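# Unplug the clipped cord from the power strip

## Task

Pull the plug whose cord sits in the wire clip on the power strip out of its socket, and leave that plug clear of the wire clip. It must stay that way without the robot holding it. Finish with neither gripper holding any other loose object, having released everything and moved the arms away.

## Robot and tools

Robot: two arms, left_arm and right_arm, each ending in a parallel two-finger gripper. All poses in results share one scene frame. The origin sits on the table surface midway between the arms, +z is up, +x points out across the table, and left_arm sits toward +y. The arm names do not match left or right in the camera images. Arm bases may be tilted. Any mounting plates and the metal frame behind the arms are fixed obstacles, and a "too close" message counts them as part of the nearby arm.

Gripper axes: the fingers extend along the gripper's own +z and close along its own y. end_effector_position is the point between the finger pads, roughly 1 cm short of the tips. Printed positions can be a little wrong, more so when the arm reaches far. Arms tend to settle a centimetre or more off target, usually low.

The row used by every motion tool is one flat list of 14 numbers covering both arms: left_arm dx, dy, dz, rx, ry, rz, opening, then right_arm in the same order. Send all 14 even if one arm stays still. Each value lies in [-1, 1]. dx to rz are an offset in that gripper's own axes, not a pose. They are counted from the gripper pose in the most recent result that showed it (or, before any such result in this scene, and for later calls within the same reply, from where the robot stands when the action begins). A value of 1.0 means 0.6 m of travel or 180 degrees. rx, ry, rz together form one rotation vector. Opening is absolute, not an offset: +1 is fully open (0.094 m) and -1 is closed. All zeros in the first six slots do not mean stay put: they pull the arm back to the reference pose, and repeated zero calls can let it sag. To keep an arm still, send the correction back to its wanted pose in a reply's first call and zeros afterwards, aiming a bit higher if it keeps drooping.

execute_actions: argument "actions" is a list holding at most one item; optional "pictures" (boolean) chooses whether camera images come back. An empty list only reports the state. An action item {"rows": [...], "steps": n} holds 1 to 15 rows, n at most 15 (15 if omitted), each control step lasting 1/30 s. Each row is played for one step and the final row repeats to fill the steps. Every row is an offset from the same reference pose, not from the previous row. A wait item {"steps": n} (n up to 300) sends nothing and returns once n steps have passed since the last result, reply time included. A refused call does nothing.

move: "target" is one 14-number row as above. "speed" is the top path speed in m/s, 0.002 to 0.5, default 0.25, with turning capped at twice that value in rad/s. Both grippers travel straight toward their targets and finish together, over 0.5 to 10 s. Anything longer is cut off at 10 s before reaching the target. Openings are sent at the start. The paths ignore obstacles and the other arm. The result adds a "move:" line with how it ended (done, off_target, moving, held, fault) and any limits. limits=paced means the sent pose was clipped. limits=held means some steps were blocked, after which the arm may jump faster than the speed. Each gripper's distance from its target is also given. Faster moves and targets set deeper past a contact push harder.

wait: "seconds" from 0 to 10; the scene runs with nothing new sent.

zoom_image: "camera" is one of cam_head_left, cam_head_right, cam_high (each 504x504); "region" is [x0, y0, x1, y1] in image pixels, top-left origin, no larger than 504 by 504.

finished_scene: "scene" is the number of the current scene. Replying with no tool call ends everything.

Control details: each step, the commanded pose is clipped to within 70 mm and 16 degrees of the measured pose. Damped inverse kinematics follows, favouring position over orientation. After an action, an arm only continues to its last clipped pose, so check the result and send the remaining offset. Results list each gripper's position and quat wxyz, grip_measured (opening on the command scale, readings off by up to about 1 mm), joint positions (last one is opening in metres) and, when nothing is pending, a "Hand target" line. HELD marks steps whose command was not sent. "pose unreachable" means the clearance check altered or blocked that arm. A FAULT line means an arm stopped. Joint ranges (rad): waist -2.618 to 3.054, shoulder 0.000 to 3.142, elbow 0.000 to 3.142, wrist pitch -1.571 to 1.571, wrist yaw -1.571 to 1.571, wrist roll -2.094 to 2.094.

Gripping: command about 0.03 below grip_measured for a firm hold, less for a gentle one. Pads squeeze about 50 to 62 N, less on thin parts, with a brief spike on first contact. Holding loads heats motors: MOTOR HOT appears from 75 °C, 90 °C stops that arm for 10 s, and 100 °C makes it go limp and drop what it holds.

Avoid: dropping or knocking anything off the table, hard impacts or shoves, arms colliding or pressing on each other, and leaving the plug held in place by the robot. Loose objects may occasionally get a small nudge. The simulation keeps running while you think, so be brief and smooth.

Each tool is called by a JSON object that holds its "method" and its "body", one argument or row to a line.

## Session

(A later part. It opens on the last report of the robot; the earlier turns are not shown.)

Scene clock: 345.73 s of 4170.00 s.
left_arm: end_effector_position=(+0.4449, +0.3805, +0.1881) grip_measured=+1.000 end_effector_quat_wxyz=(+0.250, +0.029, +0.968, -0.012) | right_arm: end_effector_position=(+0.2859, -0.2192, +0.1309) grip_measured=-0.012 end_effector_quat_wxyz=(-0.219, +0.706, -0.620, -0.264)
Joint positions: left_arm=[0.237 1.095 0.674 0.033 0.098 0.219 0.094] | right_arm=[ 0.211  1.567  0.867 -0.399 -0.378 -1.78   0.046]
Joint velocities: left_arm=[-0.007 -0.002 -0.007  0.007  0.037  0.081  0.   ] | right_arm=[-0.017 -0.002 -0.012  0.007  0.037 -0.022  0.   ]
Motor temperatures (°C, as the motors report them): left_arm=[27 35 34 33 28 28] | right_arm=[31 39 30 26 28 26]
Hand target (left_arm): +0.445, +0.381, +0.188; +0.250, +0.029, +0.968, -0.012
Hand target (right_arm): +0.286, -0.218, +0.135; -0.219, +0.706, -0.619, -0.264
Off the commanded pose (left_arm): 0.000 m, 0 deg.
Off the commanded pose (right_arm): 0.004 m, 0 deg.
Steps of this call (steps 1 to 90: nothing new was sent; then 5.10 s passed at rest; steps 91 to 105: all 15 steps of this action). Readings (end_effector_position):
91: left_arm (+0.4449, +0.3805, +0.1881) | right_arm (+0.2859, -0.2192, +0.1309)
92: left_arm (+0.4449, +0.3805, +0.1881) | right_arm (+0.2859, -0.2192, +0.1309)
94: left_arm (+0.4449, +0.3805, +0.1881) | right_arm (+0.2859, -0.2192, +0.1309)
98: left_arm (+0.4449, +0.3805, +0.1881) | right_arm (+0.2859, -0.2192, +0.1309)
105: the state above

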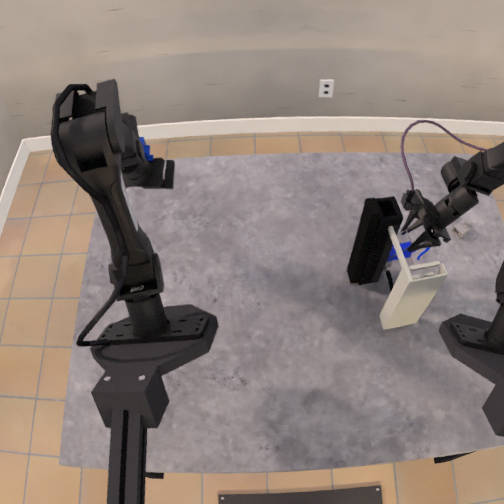

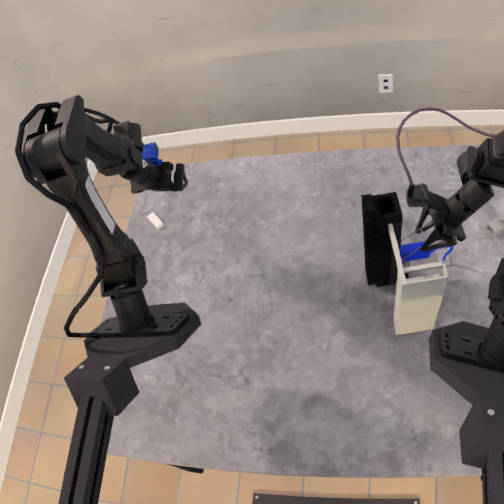

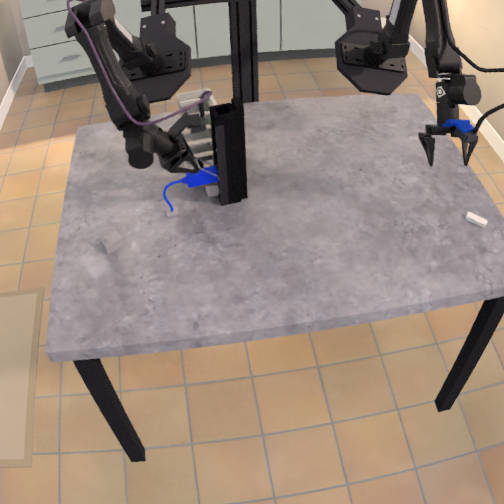

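{"method": "execute_actions", "body": {
  "actions": [
    {"rows": [[0,0,0,0,0,0,1,-0.005,0,-0.004,0,0,0,-0.005],[0,0,0,0,0,0,1,-0.005,0,-0.004,0,0,0,0.005],[0,0,0,0,0,0,1,-0.005,0,-0.004,0,0,0,0.02],[0,0,0,0,0,0,1,-0.005,0,-0.004,0,0,0,0.05],[0,0,0,0,0,0,1,-0.005,0,-0.004,0,0,0,0.1],[0,0,0,0,0,0,1,-0.005,0,-0.004,0,0,0,0.15],[0,0,0,0,0,0,1,-0.005,0,-0.004,0,0,0,0.2],[0,0,0,0,0,0,1,-0.005,0,-0.004,0,0,0,0.25]], "steps": 15}
  ]
}}

{"method": "zoom_image", "body": {
  "camera": "cam_high",
  "region": [140, 100, 250, 210]
}}

{"method": "zoom_image", "body": {
  "camera": "cam_head_right",
  "region": [380, 180, 480, 280]
}}

Scene clock: 356.03 s of 4170.00 s.
left_arm: end_effector_position=(+0.4449, +0.3805, +0.1881) grip_measured=+1.000 end_effector_quat_wxyz=(+0.250, +0.029, +0.968, -0.012) | right_arm: end_effector_position=(+0.2857, -0.2200, +0.1302) grip_measured=+0.248 end_effector_quat_wxyz=(-0.217, +0.706, -0.621, -0.263)
Joint positions: left_arm=[0.237 1.095 0.674 0.033 0.098 0.219 0.094] | right_arm=[ 0.211  1.567  0.867 -0.4   -0.373 -1.779  0.059]
Joint velocities: left_arm=[-0.007 -0.007 -0.002  0.007  0.022 -0.037  0.   ] | right_arm=[-0.007 -0.007 -0.002 -0.037 -0.037  0.007 -0.001]
Motor temperatures (°C, as the motors report them): left_arm=[27 35 34 33 28 28] | right_arm=[31 39 30 26 28 26]
Hand target (left_arm): +0.445, +0.381, +0.188; +0.250, +0.029, +0.968, -0.012
Hand target (right_arm): +0.286, -0.218, +0.135; -0.219, +0.706, -0.620, -0.264
Off the commanded pose (left_arm): 0.000 m, 0 deg.
Off the commanded pose (right_arm): 0.005 m, 0 deg.
Steps of this call (steps 1 to 90: nothing new was sent; then 6.80 s passed at rest; steps 91 to 105: all 15 steps of this action). Readings (end_effector_position):
91: left_arm (+0.4449, +0.3805, +0.1881) | right_arm (+0.2859, -0.2192, +0.1309)
92: left_arm (+0.4449, +0.3805, +0.1881) | right_arm (+0.2859, -0.2192, +0.1309)
94: left_arm (+0.4449, +0.3805, +0.1881) | right_arm (+0.2858, -0.2195, +0.1307)
98: left_arm (+0.4449, +0.3805, +0.1881) | right_arm (+0.2857, -0.2198, +0.1304)
105: the state above

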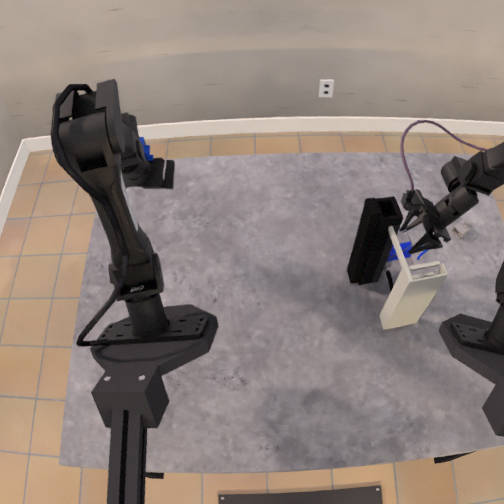

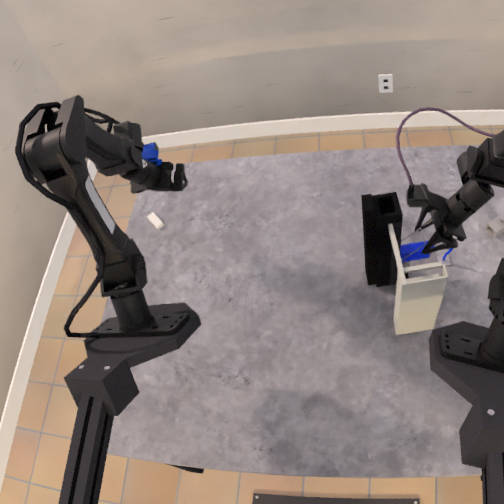

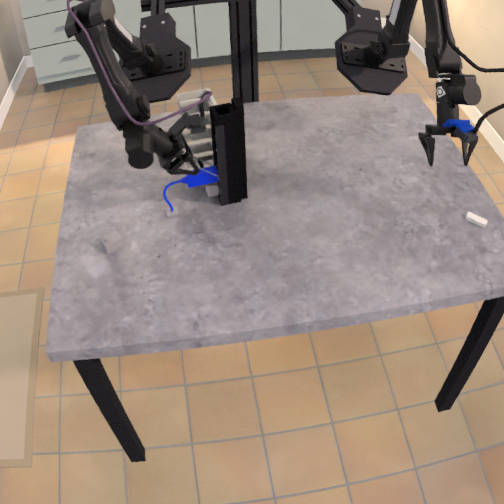

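Region (140, 100, 250, 210) of cam_high's 504x504 image, scaled by 4.582, with more detail than that image has.

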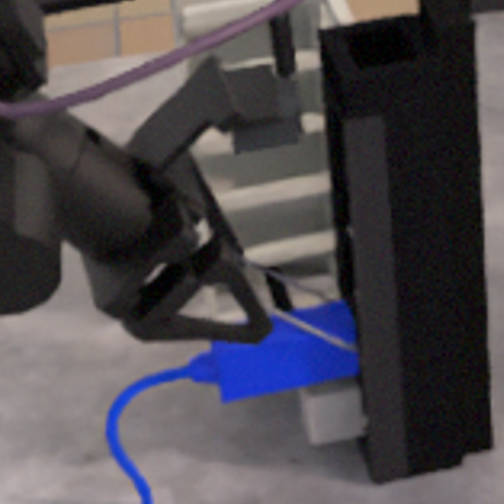

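Region (380, 180, 480, 280) of cam_head_right's 504x504 image, scaled by 5.040, with more detail than that image has.

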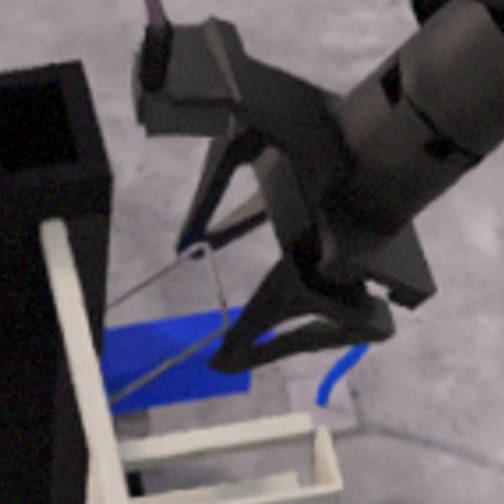

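{"method": "move", "body": {
  "target": [0,0,0,0,0,0,1, 0.0597,-0.0044,0.0631,0,-0.05,0,0.45],
  "speed": 0.05
}}

{"method": "zoom_image", "body": {
  "camera": "cam_high",
  "region": [140, 110, 250, 220]
}}

{"method": "zoom_image", "body": {
  "camera": "cam_head_right",
  "region": [380, 180, 480, 280]
}}

Scene clock: 370.10 s of 4170.00 s.
left_arm: end_effector_position=(+0.4449, +0.3805, +0.1881) grip_measured=+1.000 end_effector_quat_wxyz=(+0.250, +0.029, +0.968, -0.012) | right_arm: end_effector_position=(+0.2751, -0.2254, +0.0792) grip_measured=+0.448 end_effector_quat_wxyz=(-0.245, +0.684, -0.606, -0.323)
Joint positions: left_arm=[0.237 1.095 0.674 0.033 0.098 0.219 0.094] | right_arm=[ 0.077  1.822  0.955 -0.372 -0.548 -1.933  0.068]
Joint velocities: left_arm=[-0.007  0.032 -0.007 -0.022 -0.022  0.007  0.   ] | right_arm=[-0.012 -0.002 -0.012 -0.037 -0.022 -0.022 -0.   ]
Motor temperatures (°C, as the motors report them): left_arm=[27 35 34 33 28 28] | right_arm=[31 39 30 26 28 26]
Hand target (left_arm): +0.445, +0.381, +0.188; +0.250, +0.029, +0.968, -0.012
Hand target (right_arm): +0.288, -0.224, +0.079; -0.264, +0.684, -0.602, -0.317
Off the commanded pose (left_arm): 0.000 m, 0 deg.
Off the commanded pose (right_arm): 0.013 m, 2 deg.
After step 90, 9.17 s passed at rest.
move: off_target (right_arm)

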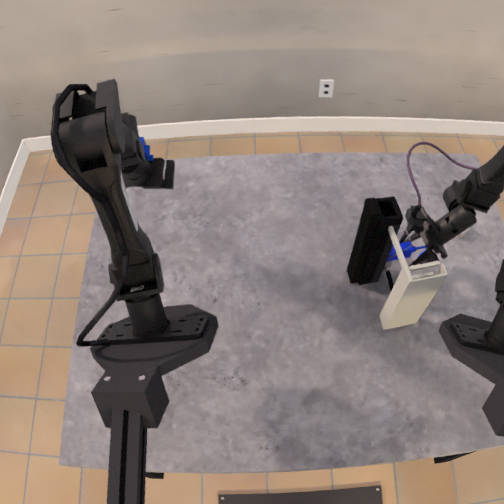

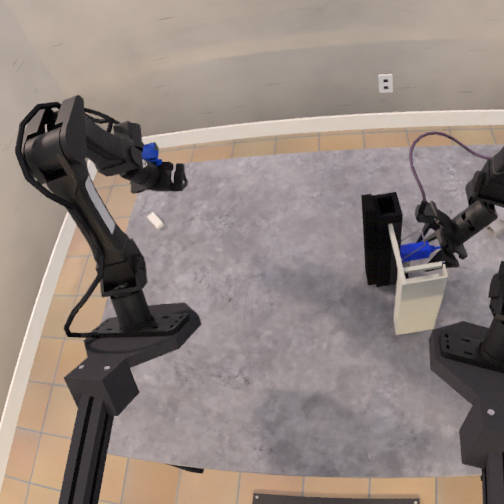

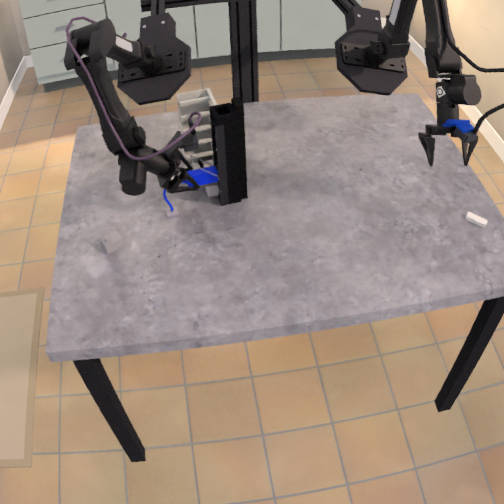

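Region (140, 110, 250, 220) of cam_high's 504x504 image, scaled by 4.582, with more detail than that image has.

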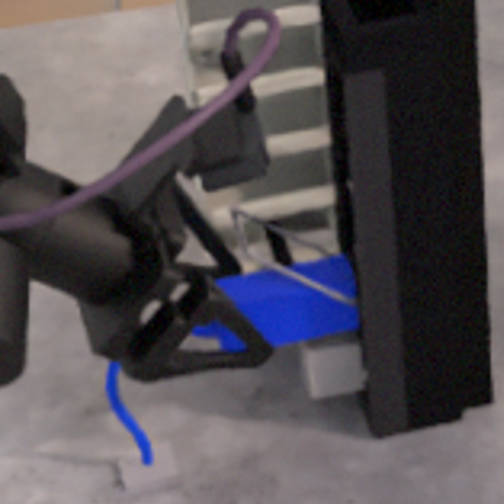

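Region (380, 180, 480, 280) of cam_head_right's 504x504 image, scaled by 5.040, with more detail than that image has.

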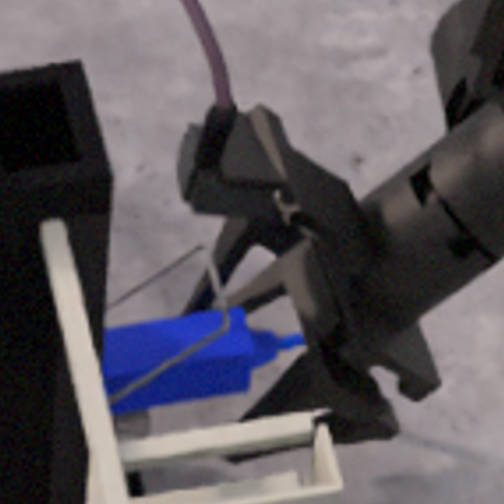

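{"method": "move", "body": {
  "target": [0,0,0,0,0,0,1, -0.0025,-0.0368,-0.0028,0.012,0,-0.0132,0.25],
  "speed": 0.04
}}

{"method": "zoom_image", "body": {
  "camera": "cam_high",
  "region": [140, 110, 250, 220]
}}

{"method": "zoom_image", "body": {
  "camera": "cam_head_right",
  "region": [380, 180, 480, 280]
}}

Scene clock: 380.63 s of 4170.00 s.
left_arm: end_effector_position=(+0.4449, +0.3805, +0.1881) grip_measured=+1.000 end_effector_quat_wxyz=(+0.250, +0.029, +0.968, -0.012) | right_arm: end_effector_position=(+0.2858, -0.2272, +0.0795) grip_measured=+0.252 end_effector_quat_wxyz=(-0.252, +0.687, -0.605, -0.313)
Joint positions: left_arm=[0.237 1.095 0.674 0.033 0.098 0.219 0.094] | right_arm=[ 0.077  1.822  0.979 -0.372 -0.55  -1.936  0.059]
Joint velocities: left_arm=[-0.002 -0.002 -0.002  0.037  0.007  0.022  0.   ] | right_arm=[-0.012  0.007 -0.012 -0.007 -0.037  0.007 -0.   ]
Motor temperatures (°C, as the motors report them): left_arm=[27 36 34 33 28 28] | right_arm=[31 38 31 26 28 26]
Hand target (left_arm): +0.445, +0.381, +0.188; +0.250, +0.029, +0.968, -0.012
Hand target (right_arm): +0.297, -0.222, +0.081; -0.264, +0.692, -0.598, -0.306
Off the commanded pose (left_arm): 0.000 m, 0 deg.
Off the commanded pose (right_arm): 0.012 m, 2 deg.
After step 90, 6.53 s passed at rest.
move: off_target (right_arm)

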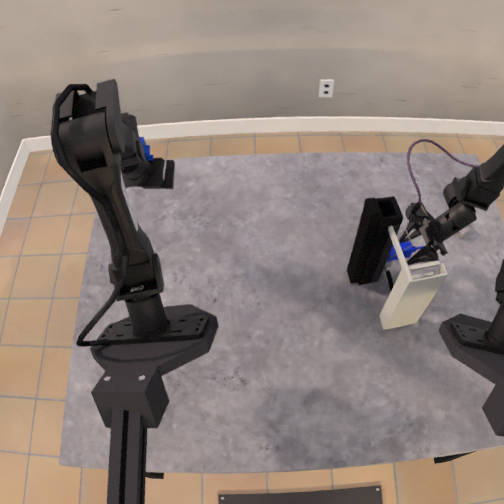

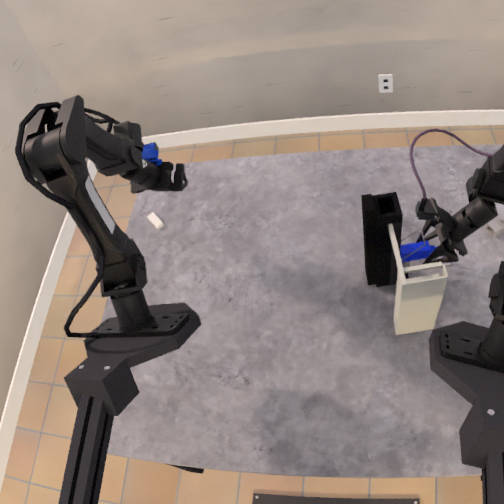

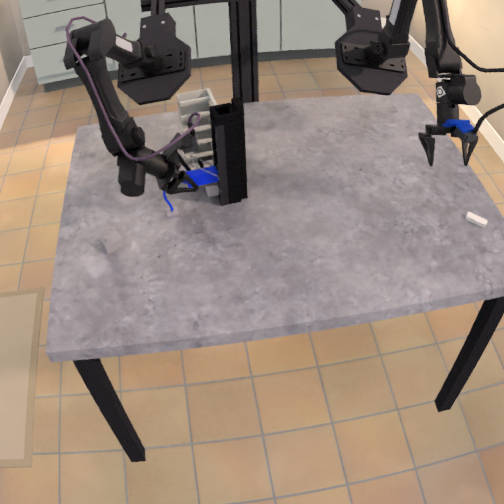

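Region (140, 110, 250, 220) of cam_high's 504x504 image, scaled by 4.582, with more detail than that image has.

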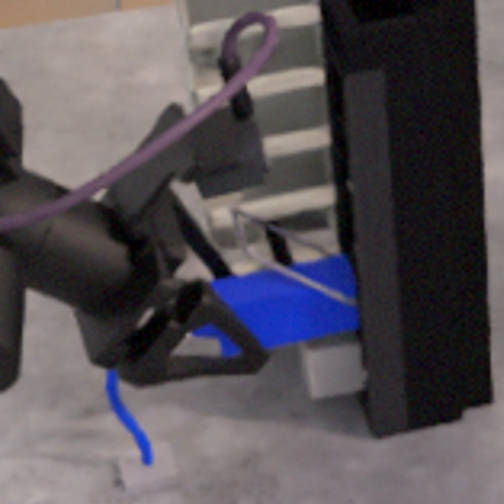

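Region (380, 180, 480, 280) of cam_head_right's 504x504 image, scaled by 5.040, with more detail than that image has.

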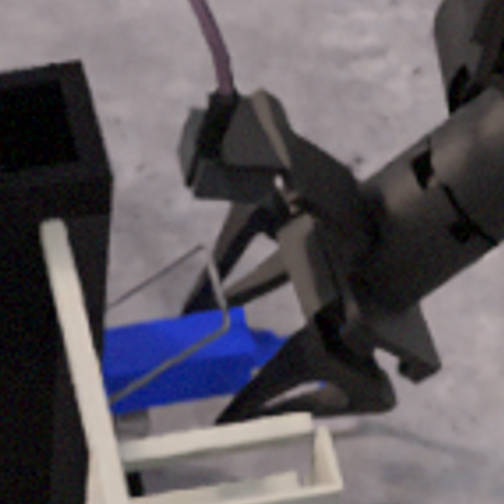

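{"method": "execute_actions", "body": {
  "actions": [
    {"rows": [[0,0,0,0,0,0,1,0,0,0,0,0,0,0.15],[0,0,0,0,0,0,1,0,0,0,0,0,0,0.05],[0,0,0,0,0,0,1,0,0,0,0,0,0,-0.05],[0,0,0,0,0,0,1,0,0,0,0,0,0,-0.15],[0,0,0,0,0,0,1,0,0,0,0,0,0,-0.22],[0,0,0,0,0,0,1,0,0,0,0,0,0,-0.28],[0,0,0,0,0,0,1,0,0,0,0,0,0,-0.32],[0,0,0,0,0,0,1,0,0,0,0,0,0,-0.35],[0,0,0,0,0,0,1,0,0,0,0,0,0,-0.37],[0,0,0,0,0,0,1,0,0,0,0,0,0,-0.39],[0,0,0,0,0,0,1,0,0,0,0,0,0,-0.41],[0,0,0,0,0,0,1,0,0,0,0,0,0,-0.43],[0,0,0,0,0,0,1,0,0,0,0,0,0,-0.45]], "steps": 15}
  ],
  "pictures": false
}}

{"method": "execute_actions", "body": {
  "actions": [
    {"steps": 6}
  ],
  "pictures": false
}}

Scene clock: 388.00 s of 4170.00 s.
left_arm: end_effector_position=(+0.4449, +0.3805, +0.1881) grip_measured=+1.000 end_effector_quat_wxyz=(+0.250, +0.029, +0.968, -0.012) | right_arm: end_effector_position=(+0.2856, -0.2276, +0.0791) grip_measured=-0.447 end_effector_quat_wxyz=(-0.251, +0.688, -0.605, -0.312)
Joint positions: left_arm=[0.237 1.095 0.674 0.033 0.098 0.219 0.094] | right_arm=[ 0.077  1.822  0.979 -0.372 -0.547 -1.936  0.026]
Joint velocities: left_arm=[-0.002 -0.022  0.002  0.022 -0.037 -0.051  0.   ] | right_arm=[ 0.012 -0.012  0.002 -0.007  0.037  0.066 -0.003]
Motor temperatures (°C, as the motors report them): left_arm=[27 36 34 33 28 28] | right_arm=[31 39 31 26 28 26]
Hand target (left_arm): +0.445, +0.381, +0.188; +0.250, +0.029, +0.968, -0.012
Hand target (right_arm): +0.286, -0.227, +0.079; -0.252, +0.687, -0.605, -0.313
Off the commanded pose (left_arm): 0.000 m, 0 deg.
Off the commanded pose (right_arm): 0.001 m, 0 deg.
Steps of this call (steps 1 to 90: nothing new was sent; then 3.87 s passed at rest; steps 91 to 105: all 15 steps of this action). Readings (end_effector_position):
91: left_arm (+0.4449, +0.3805, +0.1881) | right_arm (+0.2857, -0.2273, +0.0795)
92: left_arm (+0.4449, +0.3805, +0.1881) | right_arm (+0.2857, -0.2274, +0.0794)
94: left_arm (+0.4449, +0.3805, +0.1881) | right_arm (+0.2857, -0.2275, +0.0793)
98: left_arm (+0.4449, +0.3805, +0.1881) | right_arm (+0.2856, -0.2276, +0.0792)
105: the state above

Scene clock: 388.20 s of 4170.00 s.
left_arm: end_effector_position=(+0.4449, +0.3805, +0.1881) grip_measured=+1.000 end_effector_quat_wxyz=(+0.250, +0.029, +0.968, -0.012) | right_arm: end_effector_position=(+0.2856, -0.2276, +0.0791) grip_measured=-0.448 end_effector_quat_wxyz=(-0.251, +0.688, -0.605, -0.312)
Joint positions: left_arm=[0.237 1.095 0.674 0.033 0.098 0.219 0.094] | right_arm=[ 0.077  1.822  0.979 -0.372 -0.547 -1.936  0.026]
Joint velocities: left_arm=[-0.017  0.007  0.012  0.007  0.037  0.022  0.   ] | right_arm=[-0.007 -0.007  0.002  0.007  0.051  0.007 -0.   ]
Motor temperatures (°C, as the motors report them): left_arm=[27 36 34 33 28 28] | right_arm=[31 39 31 26 28 26]
Hand target (left_arm): +0.445, +0.381, +0.188; +0.250, +0.029, +0.968, -0.012
Hand target (right_arm): +0.286, -0.227, +0.079; -0.252, +0.687, -0.605, -0.313
Off the commanded pose (left_arm): 0.000 m, 0 deg.
Off the commanded pose (right_arm): 0.001 m, 0 deg.
Steps of this call (steps 1 to 6: nothing new was sent). Readings (end_effector_position):
1: left_arm (+0.4449, +0.3805, +0.1881) | right_arm (+0.2856, -0.2276, +0.0791)
2: left_arm (+0.4449, +0.3805, +0.1881) | right_arm (+0.2856, -0.2276, +0.0791)
4: left_arm (+0.4449, +0.3805, +0.1881) | right_arm (+0.2856, -0.2276, +0.0791)
6: the state above

{"method": "execute_actions", "body": {
  "actions": [
    {"rows": [[0,0,0,0,0,0,1,0,0,0,0,0,0,-0.46],[0,0,0,0,0,0,1,0,0,0,0,0,0,-0.47],[0,0,0,0,0,0,1,0,0,0,0,0,0,-0.48],[0,0,0,0,0,0,1,0,0,0,0,0,0,-0.49],[0,0,0,0,0,0,1,0,0,0,0,0,0,-0.50],[0,0,0,0,0,0,1,0,0,0,0,0,0,-0.51],[0,0,0,0,0,0,1,0,0,0,0,0,0,-0.52],[0,0,0,0,0,0,1,0,0,0,0,0,0,-0.53],[0,0,0,0,0,0,1,0,0,0,0,0,0,-0.54],[0,0,0,0,0,0,1,0,0,0,0,0,0,-0.55],[0,0,0,0,0,0,1,0,0,0,0,0,0,-0.56]], "steps": 15}
  ]
}}

{"method": "zoom_image", "body": {
  "camera": "cam_high",
  "region": [140, 110, 250, 220]
}}

Scene clock: 393.57 s of 4170.00 s.
left_arm: end_effector_position=(+0.4449, +0.3805, +0.1881) grip_measured=+1.000 end_effector_quat_wxyz=(+0.250, +0.029, +0.968, -0.012) | right_arm: end_effector_position=(+0.2864, -0.2277, +0.0789) grip_measured=-0.511 end_effector_quat_wxyz=(-0.253, +0.690, -0.603, -0.310)
Joint positions: left_arm=[0.237 1.095 0.674 0.033 0.098 0.219 0.094] | right_arm=[ 0.077  1.822  0.979 -0.368 -0.547 -1.941  0.023]
Joint velocities: left_arm=[-0.022 -0.017  0.012  0.051 -0.022 -0.051  0.   ] | right_arm=[ 0.002 -0.007  0.002 -0.081  0.066  0.007 -0.001]
Motor temperatures (°C, as the motors report them): left_arm=[27 36 34 33 28 28] | right_arm=[31 39 30 26 28 26]
Hand target (left_arm): +0.445, +0.381, +0.188; +0.250, +0.029, +0.968, -0.012
Hand target (right_arm): +0.286, -0.228, +0.079; -0.251, +0.688, -0.605, -0.312
Off the commanded pose (left_arm): 0.000 m, 0 deg.
Off the commanded pose (right_arm): 0.001 m, 0 deg.
Steps of this call (steps 1 to 90: nothing new was sent; then 1.87 s passed at rest; steps 91 to 105: all 15 steps of this action). Readings (end_effector_position):
91: left_arm (+0.4449, +0.3805, +0.1881) | right_arm (+0.2856, -0.2276, +0.0791)
92: left_arm (+0.4449, +0.3805, +0.1881) | right_arm (+0.2858, -0.2276, +0.0791)
94: left_arm (+0.4449, +0.3805, +0.1881) | right_arm (+0.2861, -0.2277, +0.0790)
98: left_arm (+0.4449, +0.3805, +0.1881) | right_arm (+0.2864, -0.2276, +0.0790)
105: the state above

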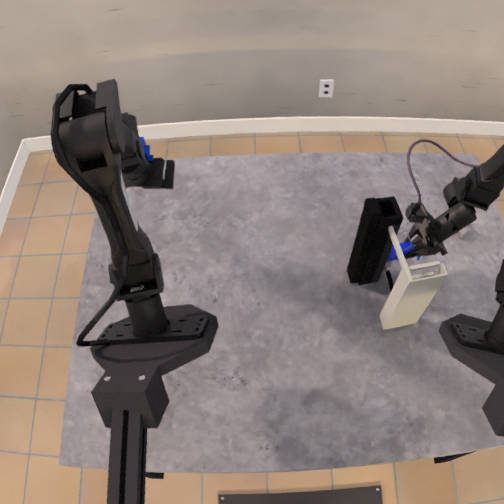

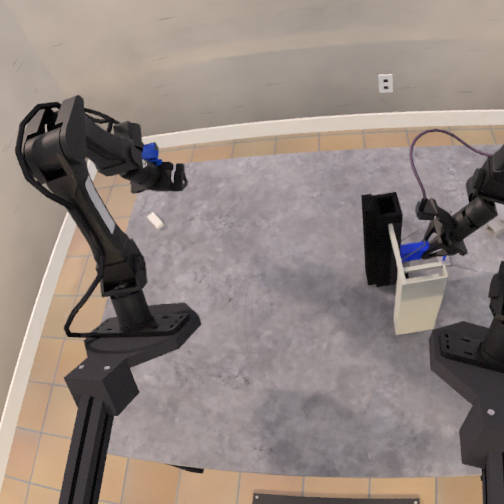

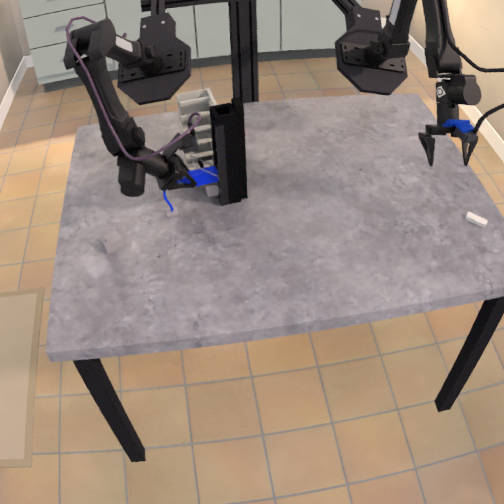

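Region (140, 110, 250, 220) of cam_high's 504x504 image, scaled by 4.582, with more detail than that image has.

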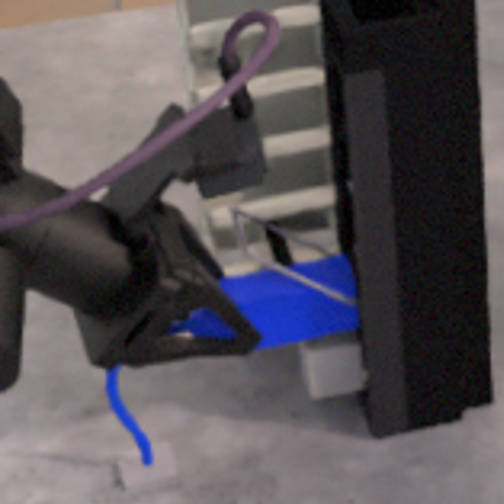

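{"method": "move", "body": {
  "target": [0,0,0,0,0,0,1, 0.0323,-0.0042,-0.0398,0,0,0,-0.55],
  "speed": 0.02
}}

{"method": "zoom_image", "body": {
  "camera": "cam_high",
  "region": [140, 110, 250, 220]
}}

Scene clock: 401.07 s of 4170.00 s.
left_arm: end_effector_position=(+0.4449, +0.3805, +0.1881) grip_measured=+1.000 end_effector_quat_wxyz=(+0.250, +0.029, +0.968, -0.012) | right_arm: end_effector_position=(+0.2882, -0.2361, +0.0799) grip_measured=-0.512 end_effector_quat_wxyz=(-0.263, +0.690, -0.596, -0.315)
Joint positions: left_arm=[0.237 1.095 0.674 0.033 0.098 0.219 0.094] | right_arm=[ 0.043  1.83   1.005 -0.414 -0.581 -1.998  0.023]
Joint velocities: left_arm=[ 0.022 -0.017 -0.007 -0.007  0.007 -0.066  0.   ] | right_arm=[ 0.012  0.012  0.002 -0.022  0.022 -0.066 -0.001]
Motor temperatures (°C, as the motors report them): left_arm=[27 36 34 33 28 28] | right_arm=[31 39 30 26 28 26]
Hand target (left_arm): +0.445, +0.381, +0.188; +0.250, +0.029, +0.968, -0.012
Hand target (right_arm): +0.294, -0.257, +0.081; -0.253, +0.690, -0.604, -0.309
Off the commanded pose (left_arm): 0.000 m, 0 deg.
Off the commanded pose (right_arm): 0.022 m, 2 deg.
After step 90, 2.73 s passed at rest.
move: off_target (right_arm)

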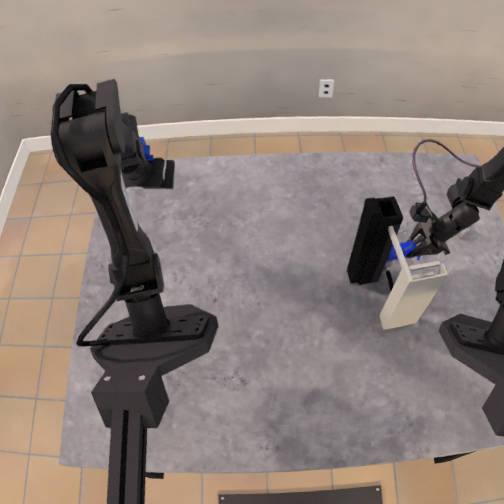

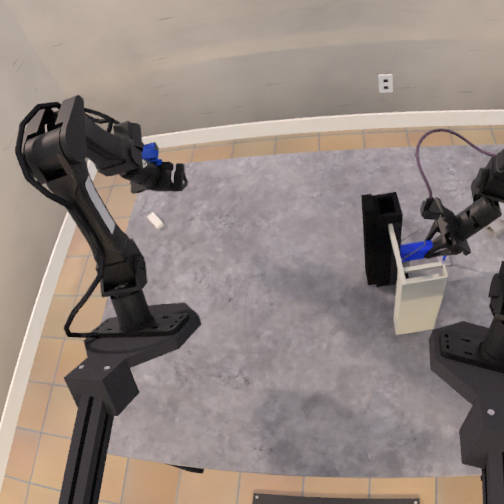

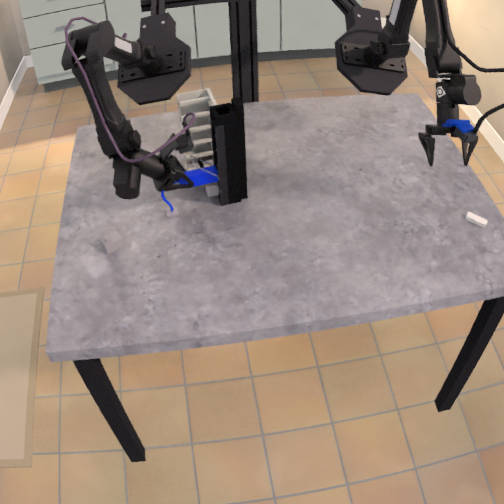

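Region (140, 110, 250, 220) of cam_high's 504x504 image, scaled by 4.582, with more detail than that image has.

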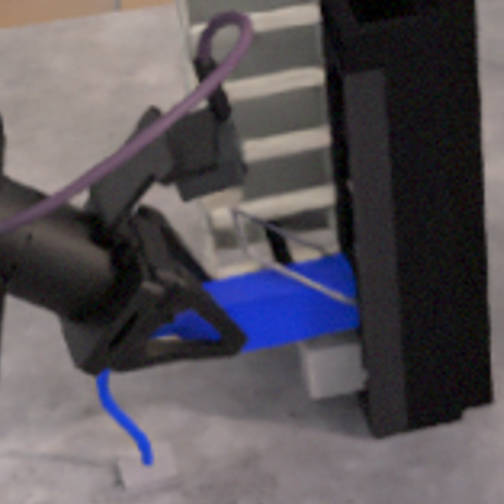

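{"method": "move", "body": {
  "target": [0,0,0,0,0,0,1, 0.0381,-0.0027,-0.0456,0,0.008,0,-0.55],
  "speed": 0.02
}}

{"method": "zoom_image", "body": {
  "camera": "cam_high",
  "region": [130, 110, 250, 230]
}}

Scene clock: 413.23 s of 4170.00 s.
left_arm: end_effector_position=(+0.4449, +0.3805, +0.1881) grip_measured=+1.000 end_effector_quat_wxyz=(+0.250, +0.029, +0.968, -0.012) | right_arm: end_effector_position=(+0.2853, -0.2671, +0.0752) grip_measured=-0.512 end_effector_quat_wxyz=(-0.247, +0.693, -0.602, -0.311)
Joint positions: left_arm=[0.237 1.095 0.674 0.033 0.098 0.219 0.094] | right_arm=[-0.039  1.832  1.042 -0.499 -0.573 -2.076  0.023]
Joint velocities: left_arm=[ 0.012 -0.002  0.002  0.022 -0.037 -0.007  0.   ] | right_arm=[-0.007 -0.012 -0.002 -0.037  0.007 -0.022  0.002]
Motor temperatures (°C, as the motors report them): left_arm=[27 36 34 33 28 28] | right_arm=[31 40 31 27 28 26]
Hand target (left_arm): +0.445, +0.381, +0.188; +0.250, +0.029, +0.968, -0.012
Hand target (right_arm): +0.296, -0.271, +0.081; -0.255, +0.694, -0.600, -0.305
Off the commanded pose (left_arm): 0.000 m, 0 deg.
Off the commanded pose (right_arm): 0.012 m, 1 deg.
joint sent to its limit (right arm) — the command would take joint 6 (wrist roll) past its lower limit, so that joint was sent only as far as its limit.
After step 90, 7.13 s passed at rest.
move: off_target (right_arm)

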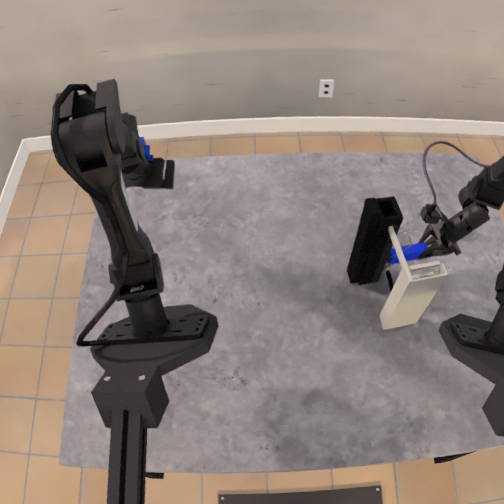

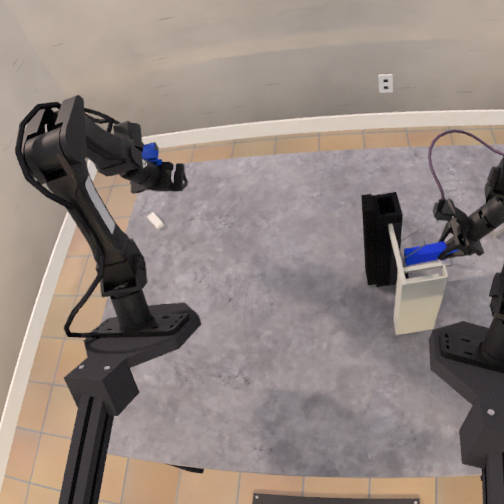

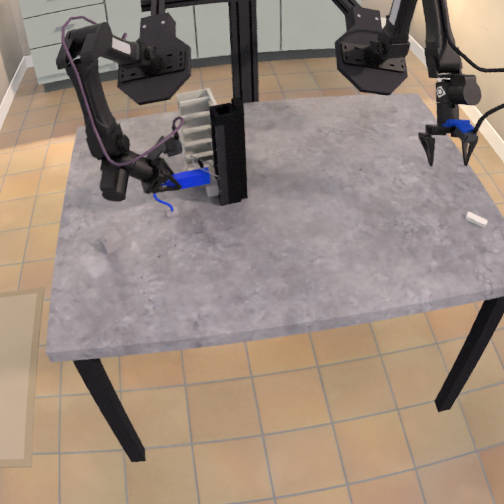

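Region (130, 110, 250, 230) of cam_high's 504x504 image, scaled by 4.200, with more detail than that image has.

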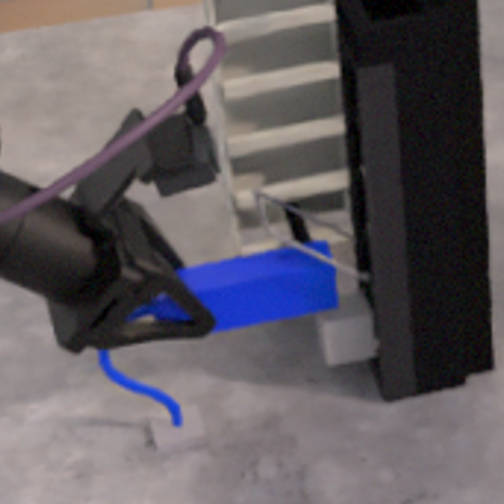

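{"method": "move", "body": {
  "target": [0,0,0,0,0,0,1, 0.0093,-0.0916,-0.0410,0.1414,-0.0062,0.1331,-0.55],
  "speed": 0.12
}}

{"method": "zoom_image", "body": {
  "camera": "cam_high",
  "region": [90, 110, 250, 270]
}}

{"method": "zoom_image", "body": {
  "camera": "cam_head_right",
  "region": [370, 160, 504, 290]
}}

Scene clock: 445.53 s of 4170.00 s.
left_arm: end_effector_position=(+0.4449, +0.3805, +0.1881) grip_measured=+1.000 end_effector_quat_wxyz=(+0.250, +0.029, +0.968, -0.012) | right_arm: end_effector_position=(+0.3445, -0.2843, +0.0793) grip_measured=-0.512 end_effector_quat_wxyz=(-0.318, +0.484, -0.785, -0.220)
Joint positions: left_arm=[0.237 1.095 0.674 0.033 0.098 0.219 0.094] | right_arm=[-0.067  1.722  0.812  0.124 -0.653 -1.375  0.023]
Joint velocities: left_arm=[-0.017  0.002  0.012 -0.022 -0.037  0.051  0.   ] | right_arm=[-0.007 -0.012  0.002 -0.007 -0.007 -0.037 -0.001]
Motor temperatures (°C, as the motors report them): left_arm=[27 36 34 34 28 28] | right_arm=[30 41 31 27 28 26]
Hand target (left_arm): +0.445, +0.381, +0.188; +0.250, +0.029, +0.968, -0.012
Hand target (right_arm): +0.343, -0.279, +0.087; +0.330, -0.482, +0.780, +0.225
Off the commanded pose (left_arm): 0.000 m, 0 deg.
Off the commanded pose (right_arm): 0.008 m, 1 deg.
After step 90, 26.23 s passed at rest.
move: done

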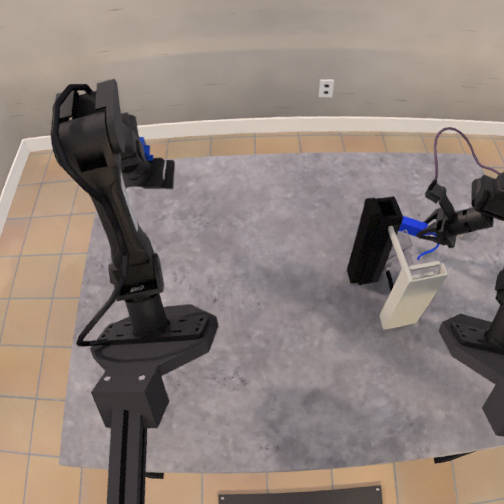

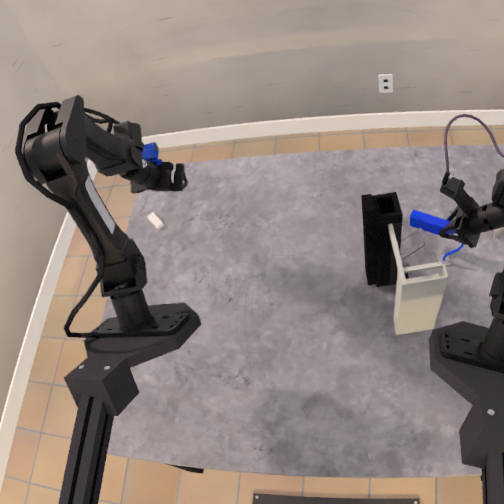

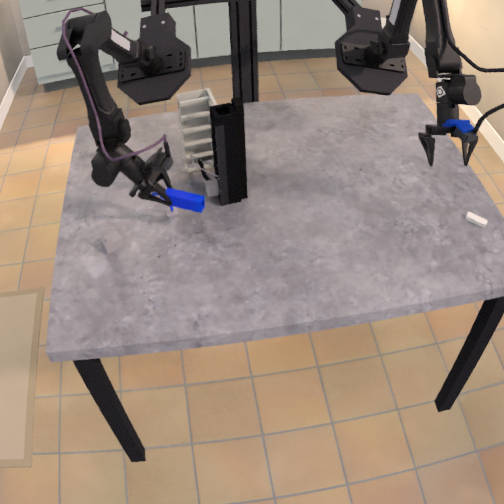

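Region (90, 110, 250, 270) of cam_high's 504x504 image, scaled by 3.150, with more detail than that image has.

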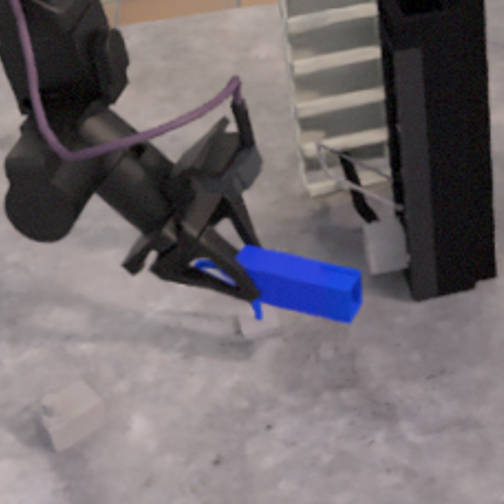

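Region (370, 160, 504, 290) of cam_head_right's 504x504 image, scaled by 3.761, with more detail than that image has; it fills the top 489 rows of this view, and the rest is white.

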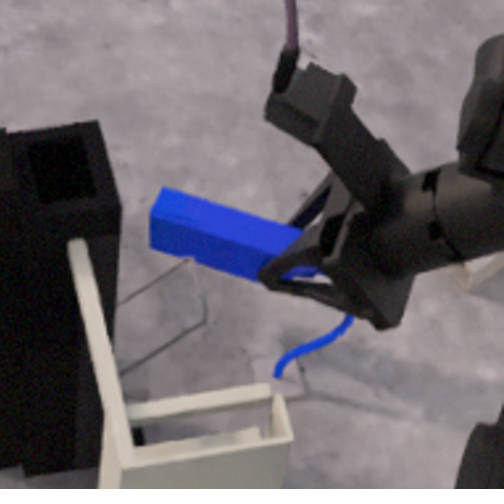

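{"method": "move", "body": {
  "target": [0,0,0,0,0,0,1, 0.0077,-0.0570,0.0945,0.136,-0.027,0.1339,-0.55],
  "speed": 0.12
}}

{"method": "zoom_image", "body": {
  "camera": "cam_high",
  "region": [90, 110, 250, 270]
}}

{"method": "zoom_image", "body": {
  "camera": "cam_head_left",
  "region": [370, 160, 504, 290]
}}

Scene clock: 458.17 s of 4170.00 s.
left_arm: end_effector_position=(+0.4449, +0.3805, +0.1881) grip_measured=+1.000 end_effector_quat_wxyz=(+0.250, +0.029, +0.968, -0.012) | right_arm: end_effector_position=(+0.3989, -0.2741, +0.0377) grip_measured=-0.513 end_effector_quat_wxyz=(+0.398, -0.226, +0.881, +0.122)
Joint positions: left_arm=[0.237 1.095 0.674 0.033 0.098 0.219 0.094] | right_arm=[ 0.068  2.041  0.717  1.058 -0.364 -0.642  0.023]
Joint velocities: left_arm=[-0.012 -0.002 -0.007  0.051 -0.051 -0.022  0.   ] | right_arm=[ 0.007 -0.007  0.022 -0.007 -0.051 -0.081 -0.001]
Motor temperatures (°C, as the motors report them): left_arm=[27 36 34 34 28 28] | right_arm=[31 41 30 27 28 26]
Hand target (left_arm): +0.445, +0.381, +0.188; +0.250, +0.029, +0.968, -0.012
Hand target (right_arm): +0.389, -0.265, +0.035; +0.393, -0.227, +0.881, +0.133
Off the commanded pose (left_arm): 0.000 m, 0 deg.
Off the commanded pose (right_arm): 0.013 m, 1 deg.
After step 90, 6.57 s passed at rest.
move: off_target (right_arm)

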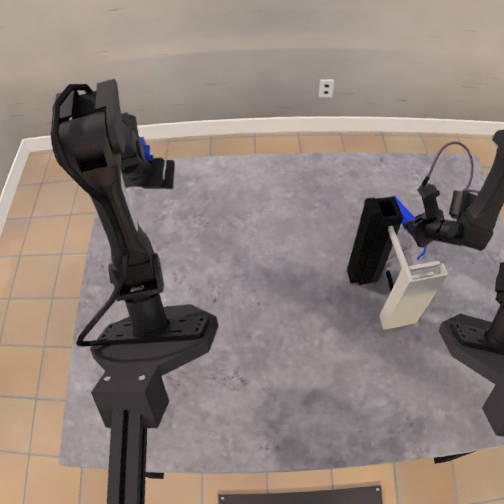

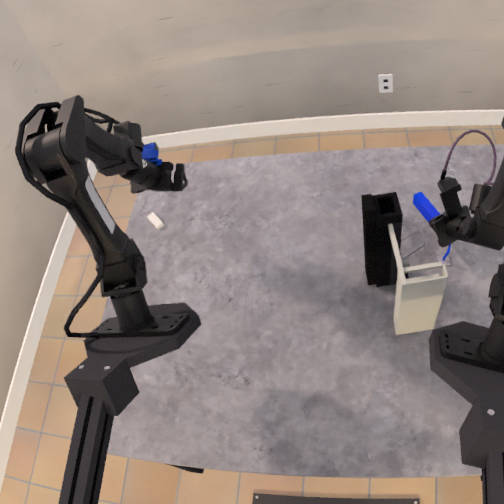

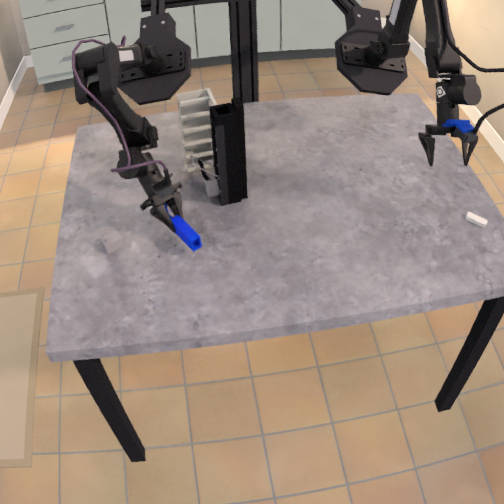

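Region (90, 110, 250, 270) of cam_high's 504x504 image, scaled by 3.150, with more detail than that image has.

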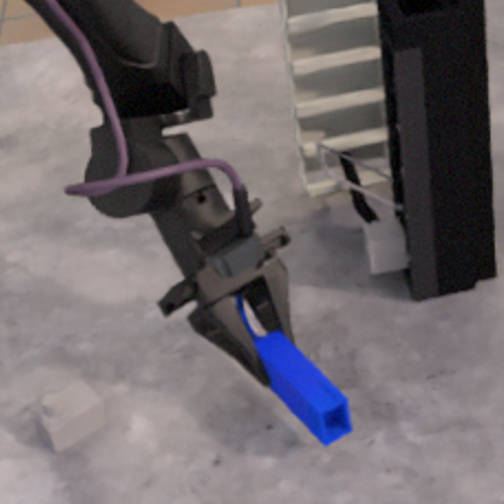

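Region (370, 160, 504, 290) of cam_head_left's 504x504 image, scaled by 3.761, with more detail than that image has; it fills the top 489 rows of this view, and the rest is white.

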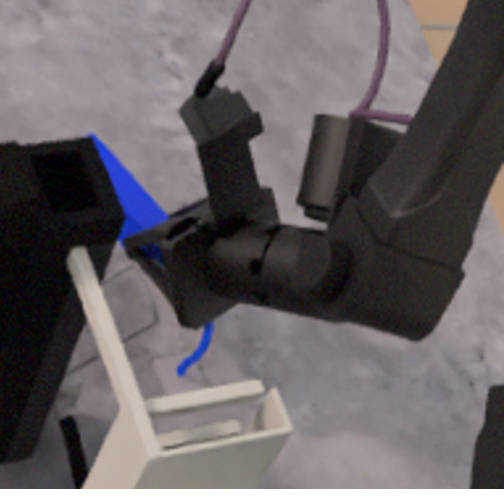

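{"method": "move", "body": {
  "target": [0,0,0,0,0,0,1, 0.0277,-0.0013,0.0240,0,0,0,-0.55],
  "speed": 0.02
}}

{"method": "zoom_image", "body": {
  "camera": "cam_high",
  "region": [130, 170, 230, 270]
}}

Scene clock: 464.47 s of 4170.00 s.
left_arm: end_effector_position=(+0.4449, +0.3805, +0.1881) grip_measured=+1.000 end_effector_quat_wxyz=(+0.250, +0.029, +0.968, -0.012) | right_arm: end_effector_position=(+0.3906, -0.2743, +0.0158) grip_measured=-0.513 end_effector_quat_wxyz=(+0.385, -0.222, +0.887, +0.122)
Joint positions: left_arm=[0.237 1.095 0.674 0.033 0.098 0.219 0.094] | right_arm=[ 0.056  2.12   0.748  1.079 -0.362 -0.641  0.023]
Joint velocities: left_arm=[-0.007  0.017  0.007 -0.007  0.007  0.051  0.   ] | right_arm=[-0.007  0.007  0.002 -0.007 -0.051 -0.037 -0.   ]
Motor temperatures (°C, as the motors report them): left_arm=[27 36 34 34 28 28] | right_arm=[31 40 30 28 28 26]
Hand target (left_arm): +0.445, +0.381, +0.188; +0.250, +0.029, +0.968, -0.012
Hand target (right_arm): +0.399, -0.275, +0.016; +0.398, -0.226, +0.881, +0.121
Off the commanded pose (left_arm): 0.000 m, 0 deg.
Off the commanded pose (right_arm): 0.008 m, 2 deg.
After step 90, 1.90 s passed at rest.
move: done

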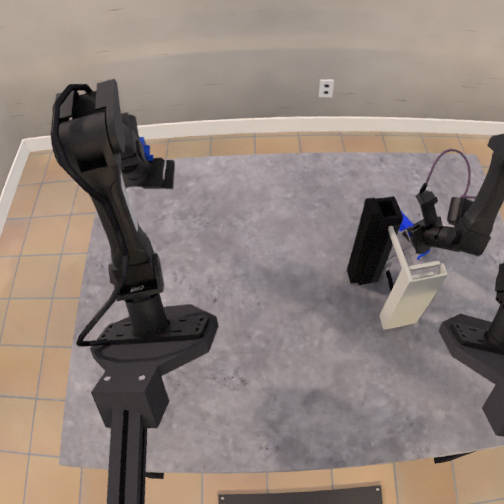

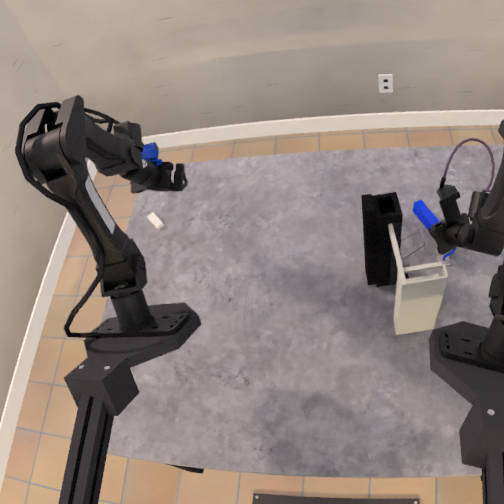

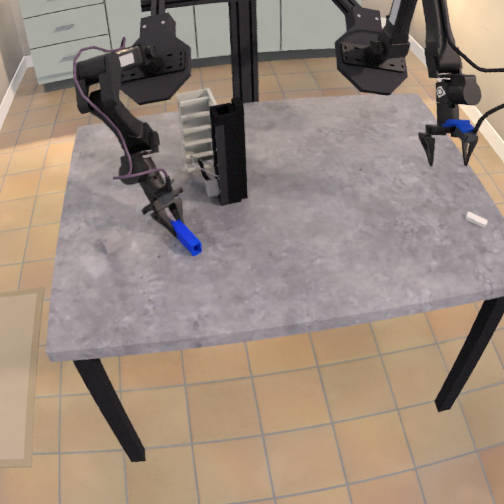

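Region (130, 170, 230, 270) of cam_high's 504x504 image, scaled by 5.040, with more detail than that image has.

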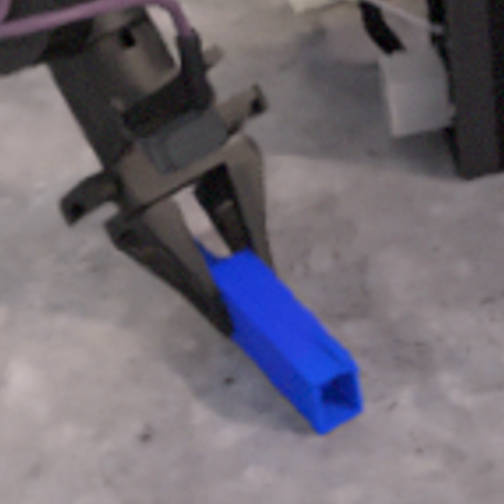

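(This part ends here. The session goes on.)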